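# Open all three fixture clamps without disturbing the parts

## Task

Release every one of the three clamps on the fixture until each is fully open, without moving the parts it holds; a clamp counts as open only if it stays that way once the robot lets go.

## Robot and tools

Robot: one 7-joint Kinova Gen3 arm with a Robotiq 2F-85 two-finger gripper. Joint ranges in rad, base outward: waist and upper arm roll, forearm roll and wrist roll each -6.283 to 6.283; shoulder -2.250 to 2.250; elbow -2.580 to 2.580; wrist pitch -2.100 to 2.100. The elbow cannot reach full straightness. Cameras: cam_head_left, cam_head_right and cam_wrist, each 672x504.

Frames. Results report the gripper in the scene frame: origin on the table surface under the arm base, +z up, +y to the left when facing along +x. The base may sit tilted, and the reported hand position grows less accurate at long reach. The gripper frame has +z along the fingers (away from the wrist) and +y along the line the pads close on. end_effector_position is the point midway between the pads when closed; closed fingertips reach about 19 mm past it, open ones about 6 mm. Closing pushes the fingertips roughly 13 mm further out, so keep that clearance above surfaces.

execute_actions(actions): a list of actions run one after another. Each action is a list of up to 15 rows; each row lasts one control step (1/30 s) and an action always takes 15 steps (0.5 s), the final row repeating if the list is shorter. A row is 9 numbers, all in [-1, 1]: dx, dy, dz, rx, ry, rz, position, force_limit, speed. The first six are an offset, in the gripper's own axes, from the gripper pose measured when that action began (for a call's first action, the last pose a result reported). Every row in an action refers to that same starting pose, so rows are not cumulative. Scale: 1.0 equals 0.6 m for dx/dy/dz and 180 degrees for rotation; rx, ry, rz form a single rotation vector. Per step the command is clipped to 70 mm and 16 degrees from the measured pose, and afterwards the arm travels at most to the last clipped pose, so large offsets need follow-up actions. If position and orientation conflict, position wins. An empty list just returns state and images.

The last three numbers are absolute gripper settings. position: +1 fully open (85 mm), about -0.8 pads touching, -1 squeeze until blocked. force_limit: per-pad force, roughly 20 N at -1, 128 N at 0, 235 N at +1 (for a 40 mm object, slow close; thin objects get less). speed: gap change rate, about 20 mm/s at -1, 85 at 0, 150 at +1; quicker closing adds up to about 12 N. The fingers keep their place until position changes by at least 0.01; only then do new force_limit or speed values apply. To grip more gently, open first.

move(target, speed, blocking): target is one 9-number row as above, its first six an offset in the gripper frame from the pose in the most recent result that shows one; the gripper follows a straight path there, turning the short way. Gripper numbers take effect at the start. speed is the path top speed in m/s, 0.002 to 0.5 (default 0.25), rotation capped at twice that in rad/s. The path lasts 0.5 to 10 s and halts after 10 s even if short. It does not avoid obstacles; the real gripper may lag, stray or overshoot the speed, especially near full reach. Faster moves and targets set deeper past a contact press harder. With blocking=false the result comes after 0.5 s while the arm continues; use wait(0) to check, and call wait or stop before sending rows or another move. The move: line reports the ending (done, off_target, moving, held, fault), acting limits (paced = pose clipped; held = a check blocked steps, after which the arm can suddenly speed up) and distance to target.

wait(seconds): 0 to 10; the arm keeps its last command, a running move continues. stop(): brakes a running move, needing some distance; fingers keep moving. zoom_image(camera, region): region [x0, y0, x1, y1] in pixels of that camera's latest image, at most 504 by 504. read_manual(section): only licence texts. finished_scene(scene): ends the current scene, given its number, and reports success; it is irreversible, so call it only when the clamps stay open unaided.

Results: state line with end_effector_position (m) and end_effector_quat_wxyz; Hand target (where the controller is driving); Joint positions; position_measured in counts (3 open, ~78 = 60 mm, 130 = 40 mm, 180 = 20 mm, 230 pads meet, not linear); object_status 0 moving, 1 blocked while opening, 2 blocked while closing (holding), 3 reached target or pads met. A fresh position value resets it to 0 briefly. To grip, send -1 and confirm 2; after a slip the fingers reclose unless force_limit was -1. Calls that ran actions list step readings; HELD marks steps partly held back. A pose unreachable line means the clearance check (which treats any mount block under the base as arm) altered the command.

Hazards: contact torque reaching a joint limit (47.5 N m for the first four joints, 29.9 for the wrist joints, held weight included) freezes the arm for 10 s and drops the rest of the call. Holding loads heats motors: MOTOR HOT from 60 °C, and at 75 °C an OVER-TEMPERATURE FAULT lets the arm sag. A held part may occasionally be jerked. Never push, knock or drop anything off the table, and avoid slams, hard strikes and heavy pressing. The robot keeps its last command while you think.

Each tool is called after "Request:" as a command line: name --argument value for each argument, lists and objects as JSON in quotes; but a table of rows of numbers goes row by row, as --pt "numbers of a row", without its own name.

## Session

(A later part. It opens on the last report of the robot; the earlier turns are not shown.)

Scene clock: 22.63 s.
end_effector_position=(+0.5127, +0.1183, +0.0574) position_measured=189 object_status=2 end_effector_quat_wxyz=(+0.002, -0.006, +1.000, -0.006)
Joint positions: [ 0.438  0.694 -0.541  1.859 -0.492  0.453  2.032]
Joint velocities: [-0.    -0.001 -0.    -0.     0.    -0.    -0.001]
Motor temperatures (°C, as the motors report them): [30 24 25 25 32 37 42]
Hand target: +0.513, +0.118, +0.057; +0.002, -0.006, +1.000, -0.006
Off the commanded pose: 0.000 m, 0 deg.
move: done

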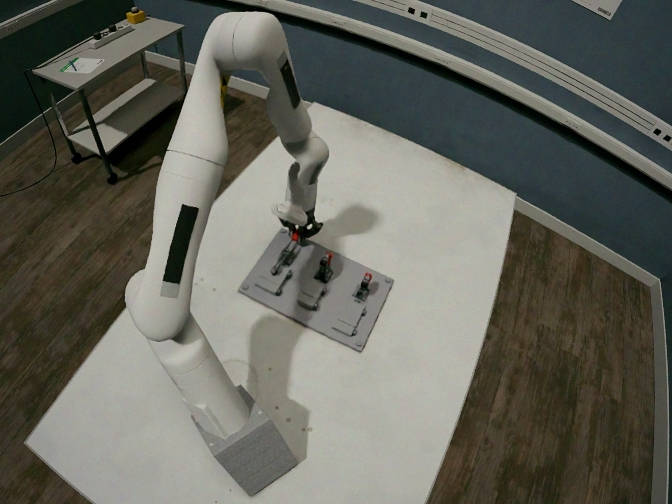

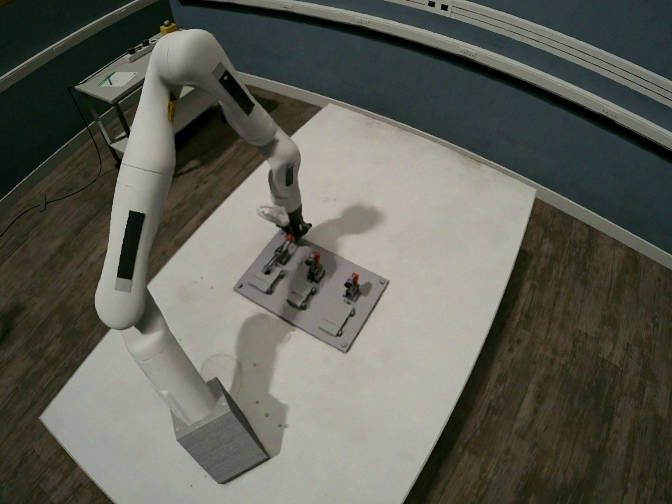

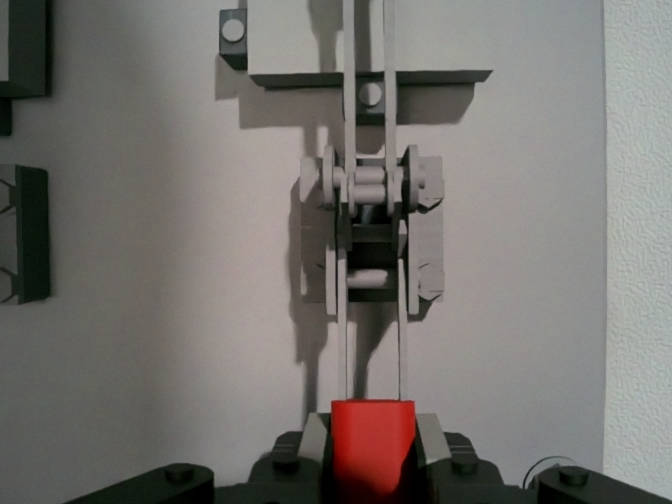

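Request:
move --target '[0.013,0,-0.03,0,0,0,-1,-0.4,0]' --speed 0.04

Request:
move --target '[0.024,0,-0.022,0,0,0,-1,-0.4,0]' --speed 0.04

Request:
move --target '[0,0,0,0,0,0,0.1,-0.4,0.5]'

Request:
move --target '[-0.06,0,0,0,0,0,0.1,-0.4,0.5]' --speed 0.12

Scene clock: 23.53 s.
end_effector_position=(+0.5021, +0.1182, +0.0719) position_measured=189 object_status=2 end_effector_quat_wxyz=(-0.002, -0.005, +1.000, -0.005)
Joint positions: [ 0.471  0.661 -0.554  1.888 -0.497  0.475  2.042]
Joint velocities: [ 0.001 -0.001 -0.001  0.001 -0.    -0.001  0.001]
Motor temperatures (°C, as the motors report them): [30 24 25 25 32 37 42]
Hand target: +0.505, +0.118, +0.075; +0.002, -0.006, +1.000, -0.006
Off the commanded pose: 0.005 m, 0 deg.
move: off_target

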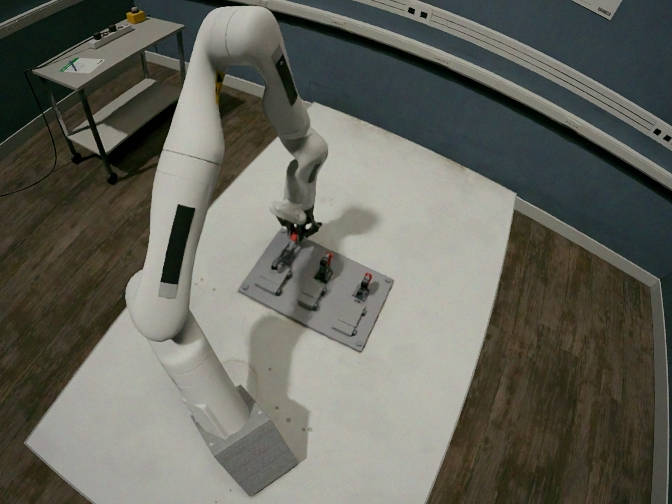

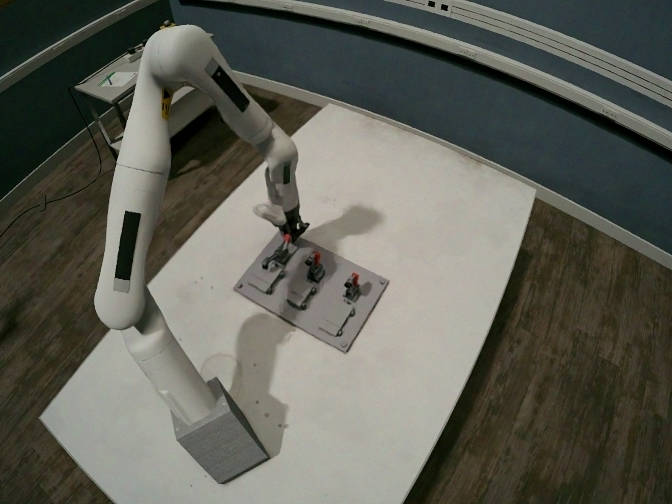

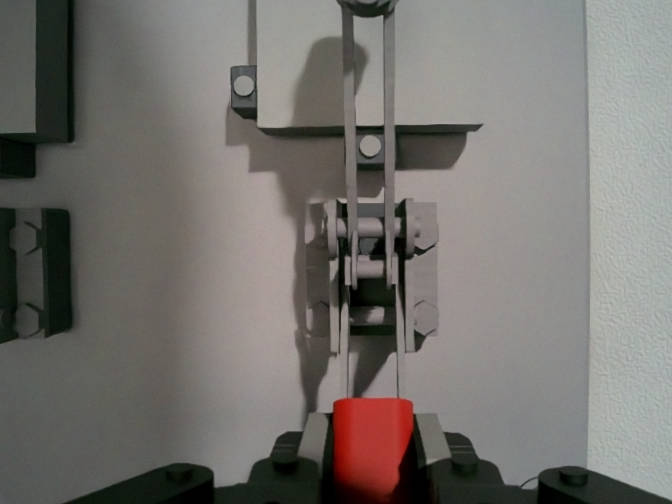

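Scene clock: 24.27 s.
end_effector_position=(+0.4879, +0.1178, +0.0815) position_measured=189 object_status=2 end_effector_quat_wxyz=(-0.002, -0.005, +1.000, -0.005)
Joint positions: [ 0.508  0.634 -0.577  1.934 -0.51   0.469  2.062]
Joint velocities: [ 0.001  0.001 -0.001  0.001  0.    -0.001  0.001]
Motor temperatures (°C, as the motors report them): [30 24 25 25 32 37 42]
Hand target: +0.488, +0.118, +0.085; -0.002, -0.005, +1.000, -0.005
Off the commanded pose: 0.004 m, 0 deg.
move: off_target

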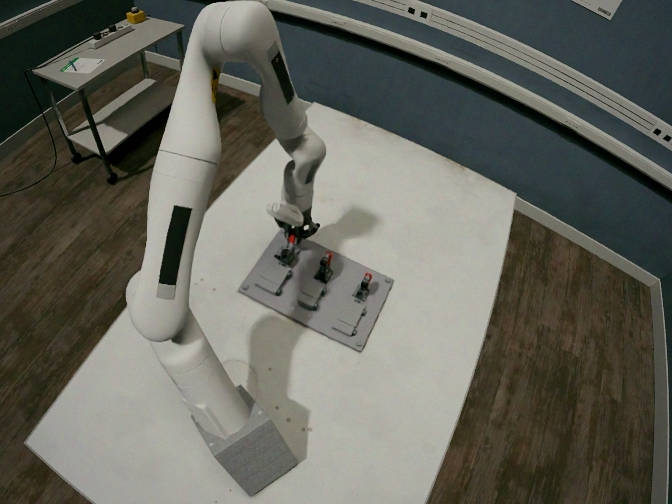

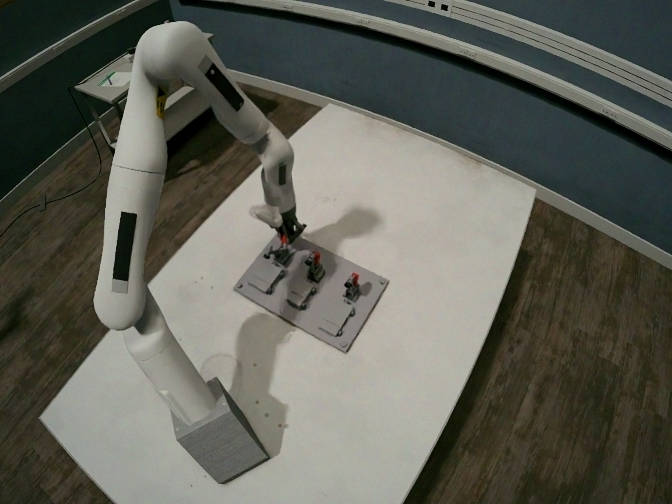

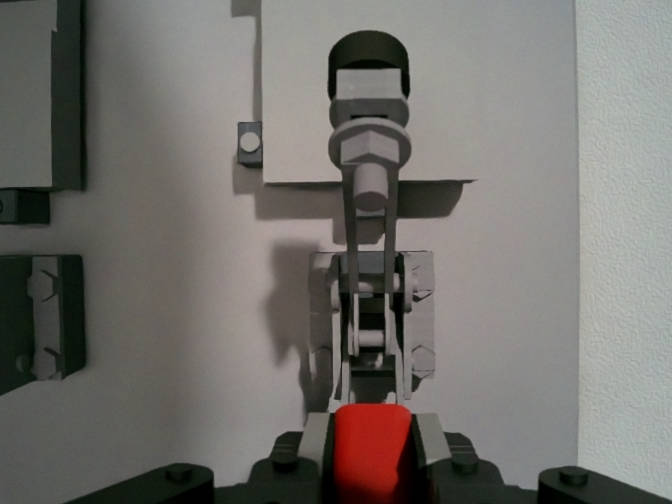

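Scene clock: 24.87 s.
end_effector_position=(+0.4879, +0.1178, +0.0815) position_measured=117 object_status=0 end_effector_quat_wxyz=(-0.002, -0.005, +1.000, -0.005)
Joint positions: [ 0.508  0.634 -0.577  1.934 -0.51   0.469  2.063]
Joint velocities: [-0.    -0.001  0.     0.    -0.    -0.    -0.   ]
Motor temperatures (°C, as the motors report them): [30 24 25 25 32 37 42]
Hand target: +0.488, +0.118, +0.081; -0.002, -0.005, +1.000, -0.005
Off the commanded pose: 0.000 m, 0 deg.
move: done

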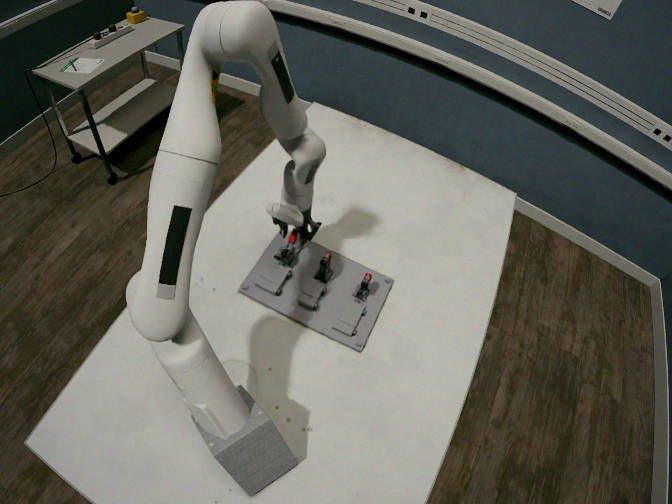

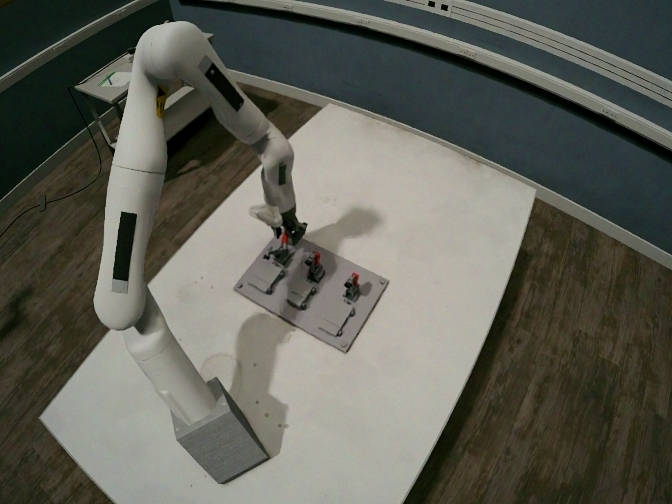

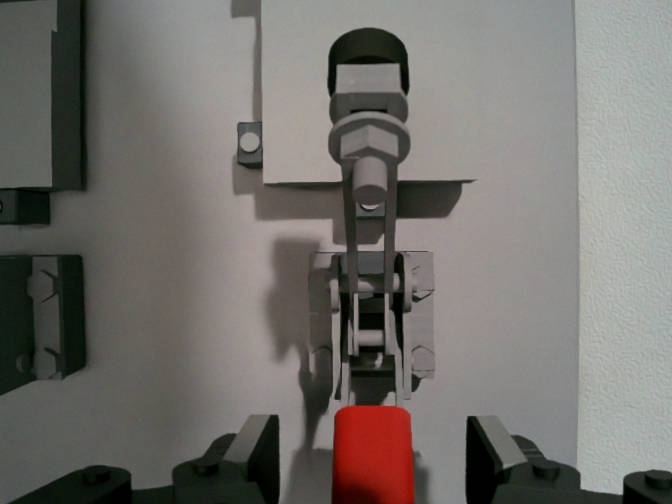

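Scene clock: 25.60 s.
end_effector_position=(+0.5241, +0.1181, +0.0816) position_measured=117 object_status=3 end_effector_quat_wxyz=(-0.002, -0.005, +1.000, -0.005)
Joint positions: [ 0.454  0.659 -0.521  1.809 -0.474  0.552  2.009]
Joint velocities: [-0.005  0.004 -0.003 -0.001  0.001  0.001 -0.002]
Motor temperatures (°C, as the motors report them): [30 24 25 25 32 37 42]
Hand target: +0.524, +0.118, +0.081; -0.002, -0.005, +1.000, -0.005
Off the commanded pose: 0.000 m, 0 deg.
move: done

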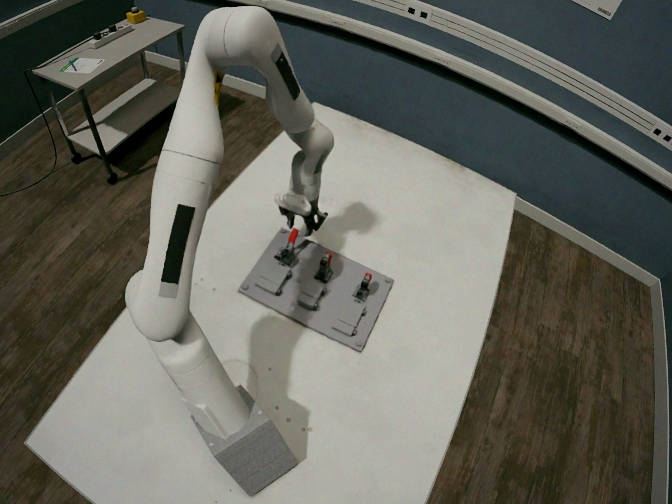

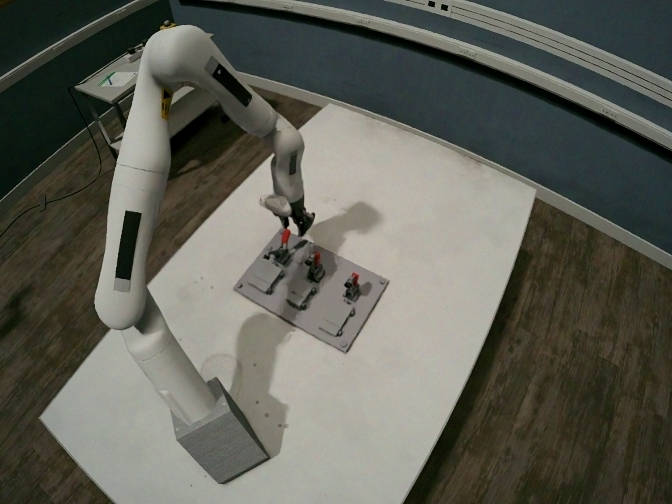

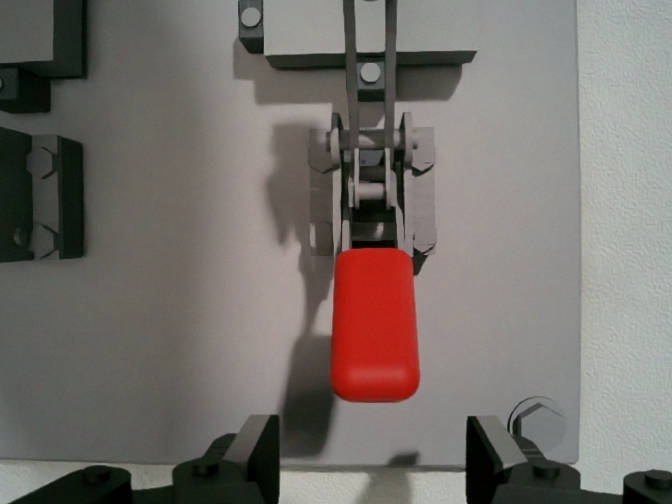

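Request:
move --target '[0,0,0,0,0,0,-1,-0.4,0.5]'

Request:
move --target '[0.075,0,-0.006,0,0,0,-1,-0.4,0.5]' --speed 0.05

Scene clock: 26.43 s.
end_effector_position=(+0.5241, +0.1181, +0.0816) position_measured=231 object_status=3 end_effector_quat_wxyz=(-0.002, -0.005, +1.000, -0.005)
Joint positions: [ 0.454  0.659 -0.521  1.809 -0.474  0.552  2.009]
Joint velocities: [ 0.    -0.001 -0.    -0.    -0.    -0.    -0.   ]
Motor temperatures (°C, as the motors report them): [30 24 25 25 32 37 42]
Hand target: +0.524, +0.118, +0.082; -0.002, -0.005, +1.000, -0.005
Off the commanded pose: 0.000 m, 0 deg.
move: done

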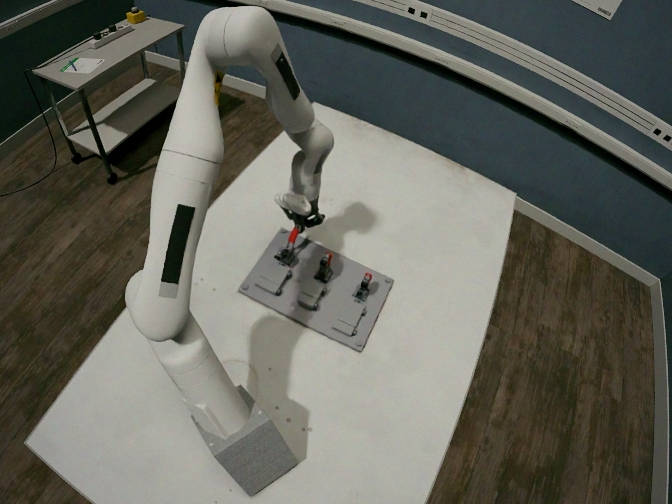

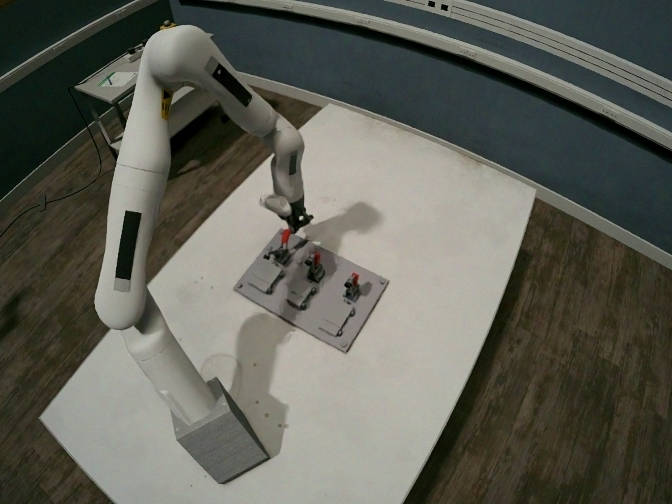

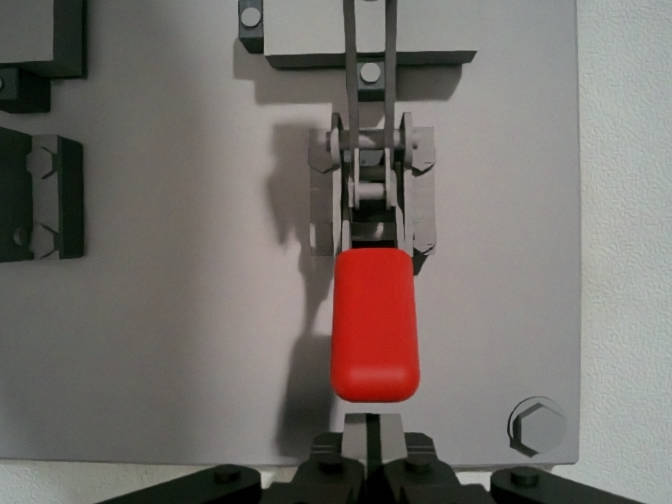

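Scene clock: 27.57 s.
end_effector_position=(+0.4830, +0.1174, +0.0861) position_measured=231 object_status=3 end_effector_quat_wxyz=(+0.002, -0.005, +1.000, -0.006)
Joint positions: [ 0.529  0.62  -0.592  1.959 -0.52   0.454  2.077]
Joint velocities: [ 0.003 -0.002 -0.001  0.001 -0.003  0.001  0.004]
Motor temperatures (°C, as the motors report them): [30 24 25 25 32 37 42]
Hand target: +0.479, +0.118, +0.085; -0.002, -0.005, +1.000, -0.005
Off the commanded pose: 0.004 m, 0 deg.
move: off_target

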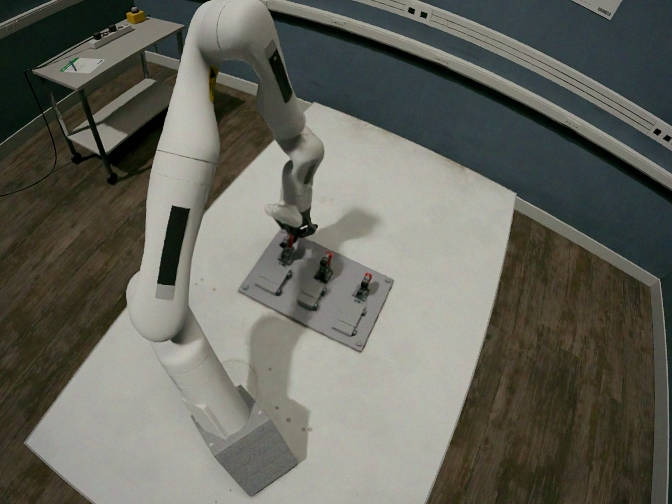

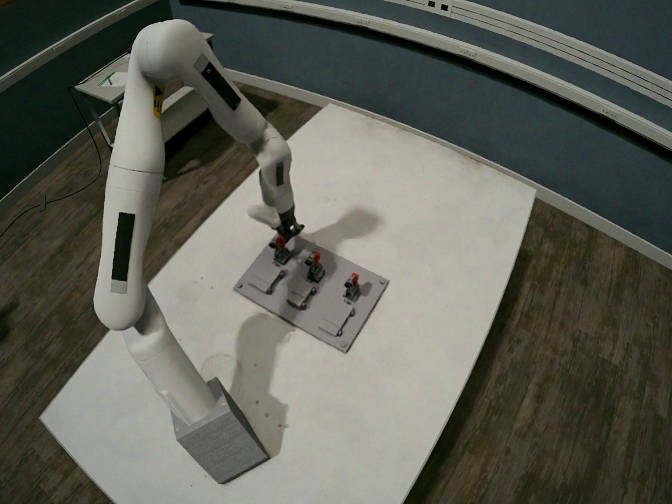

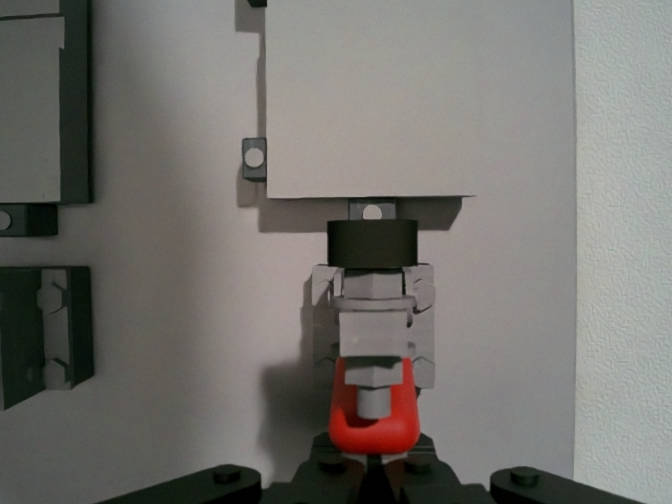

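Request:
move --target '[-0.06,0,-0.04,0,0,0,-1,-0.4,0.5]' --speed 0.15

Request:
zoom_image --camera "cam_head_right" --region '[220,200,420,360]'

Scene clock: 28.43 s.
end_effector_position=(+0.5189, +0.1180, +0.1103) position_measured=231 object_status=3 end_effector_quat_wxyz=(+0.002, -0.005, +1.000, -0.006)
Joint positions: [ 0.507  0.6   -0.536  1.83  -0.479  0.597  2.019]
Joint velocities: [-0.003 -0.001 -0.002 -0.001  0.001 -0.001 -0.002]
Motor temperatures (°C, as the motors report them): [30 24 25 25 32 37 42]
Hand target: +0.519, +0.118, +0.110; +0.002, -0.005, +1.000, -0.006
Off the commanded pose: 0.000 m, 0 deg.
move: done

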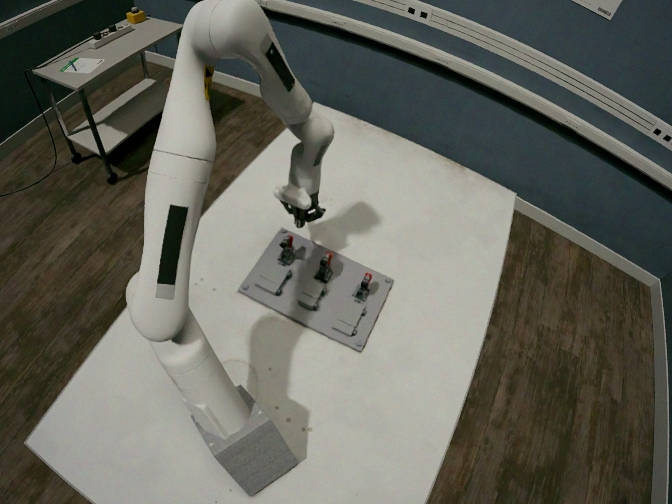

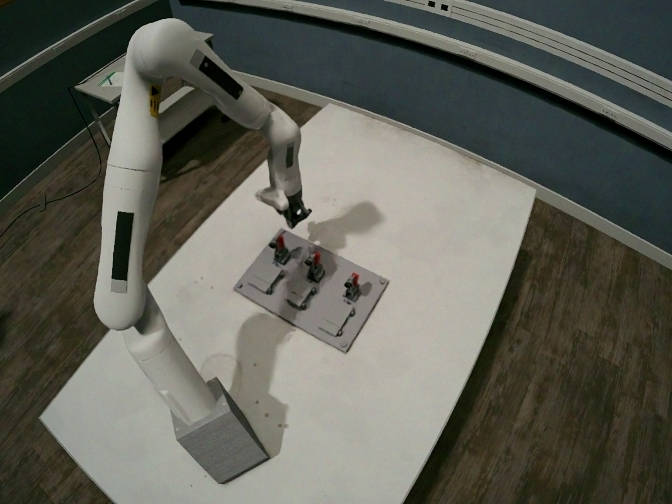

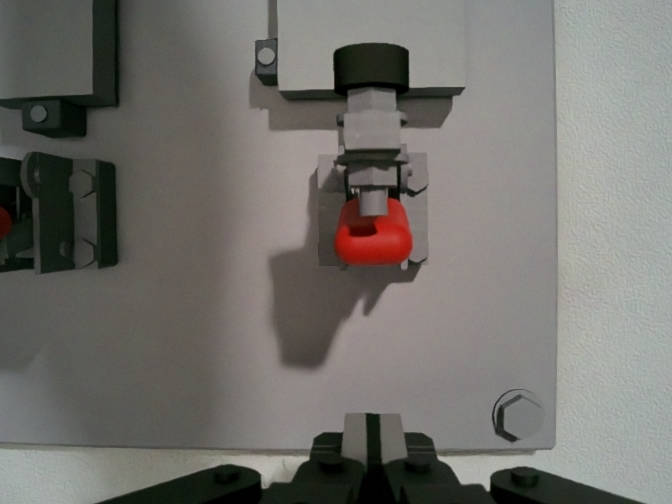

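Region (220, 200, 420, 360) of cam_head_right's 672x504 image, scaled by 2.520, with more detail than that image has; it fills the top 403 rows of this view, and the rest is white.

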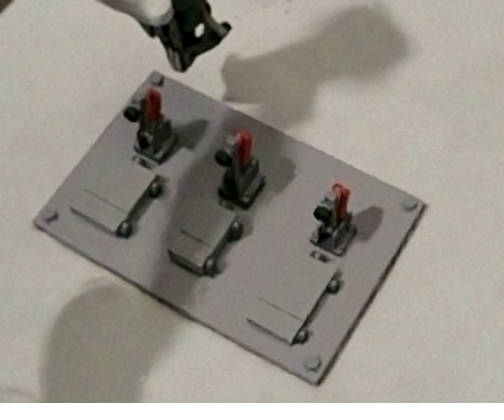

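Request:
finished_scene --scene 2

The scene is finished: the task was done.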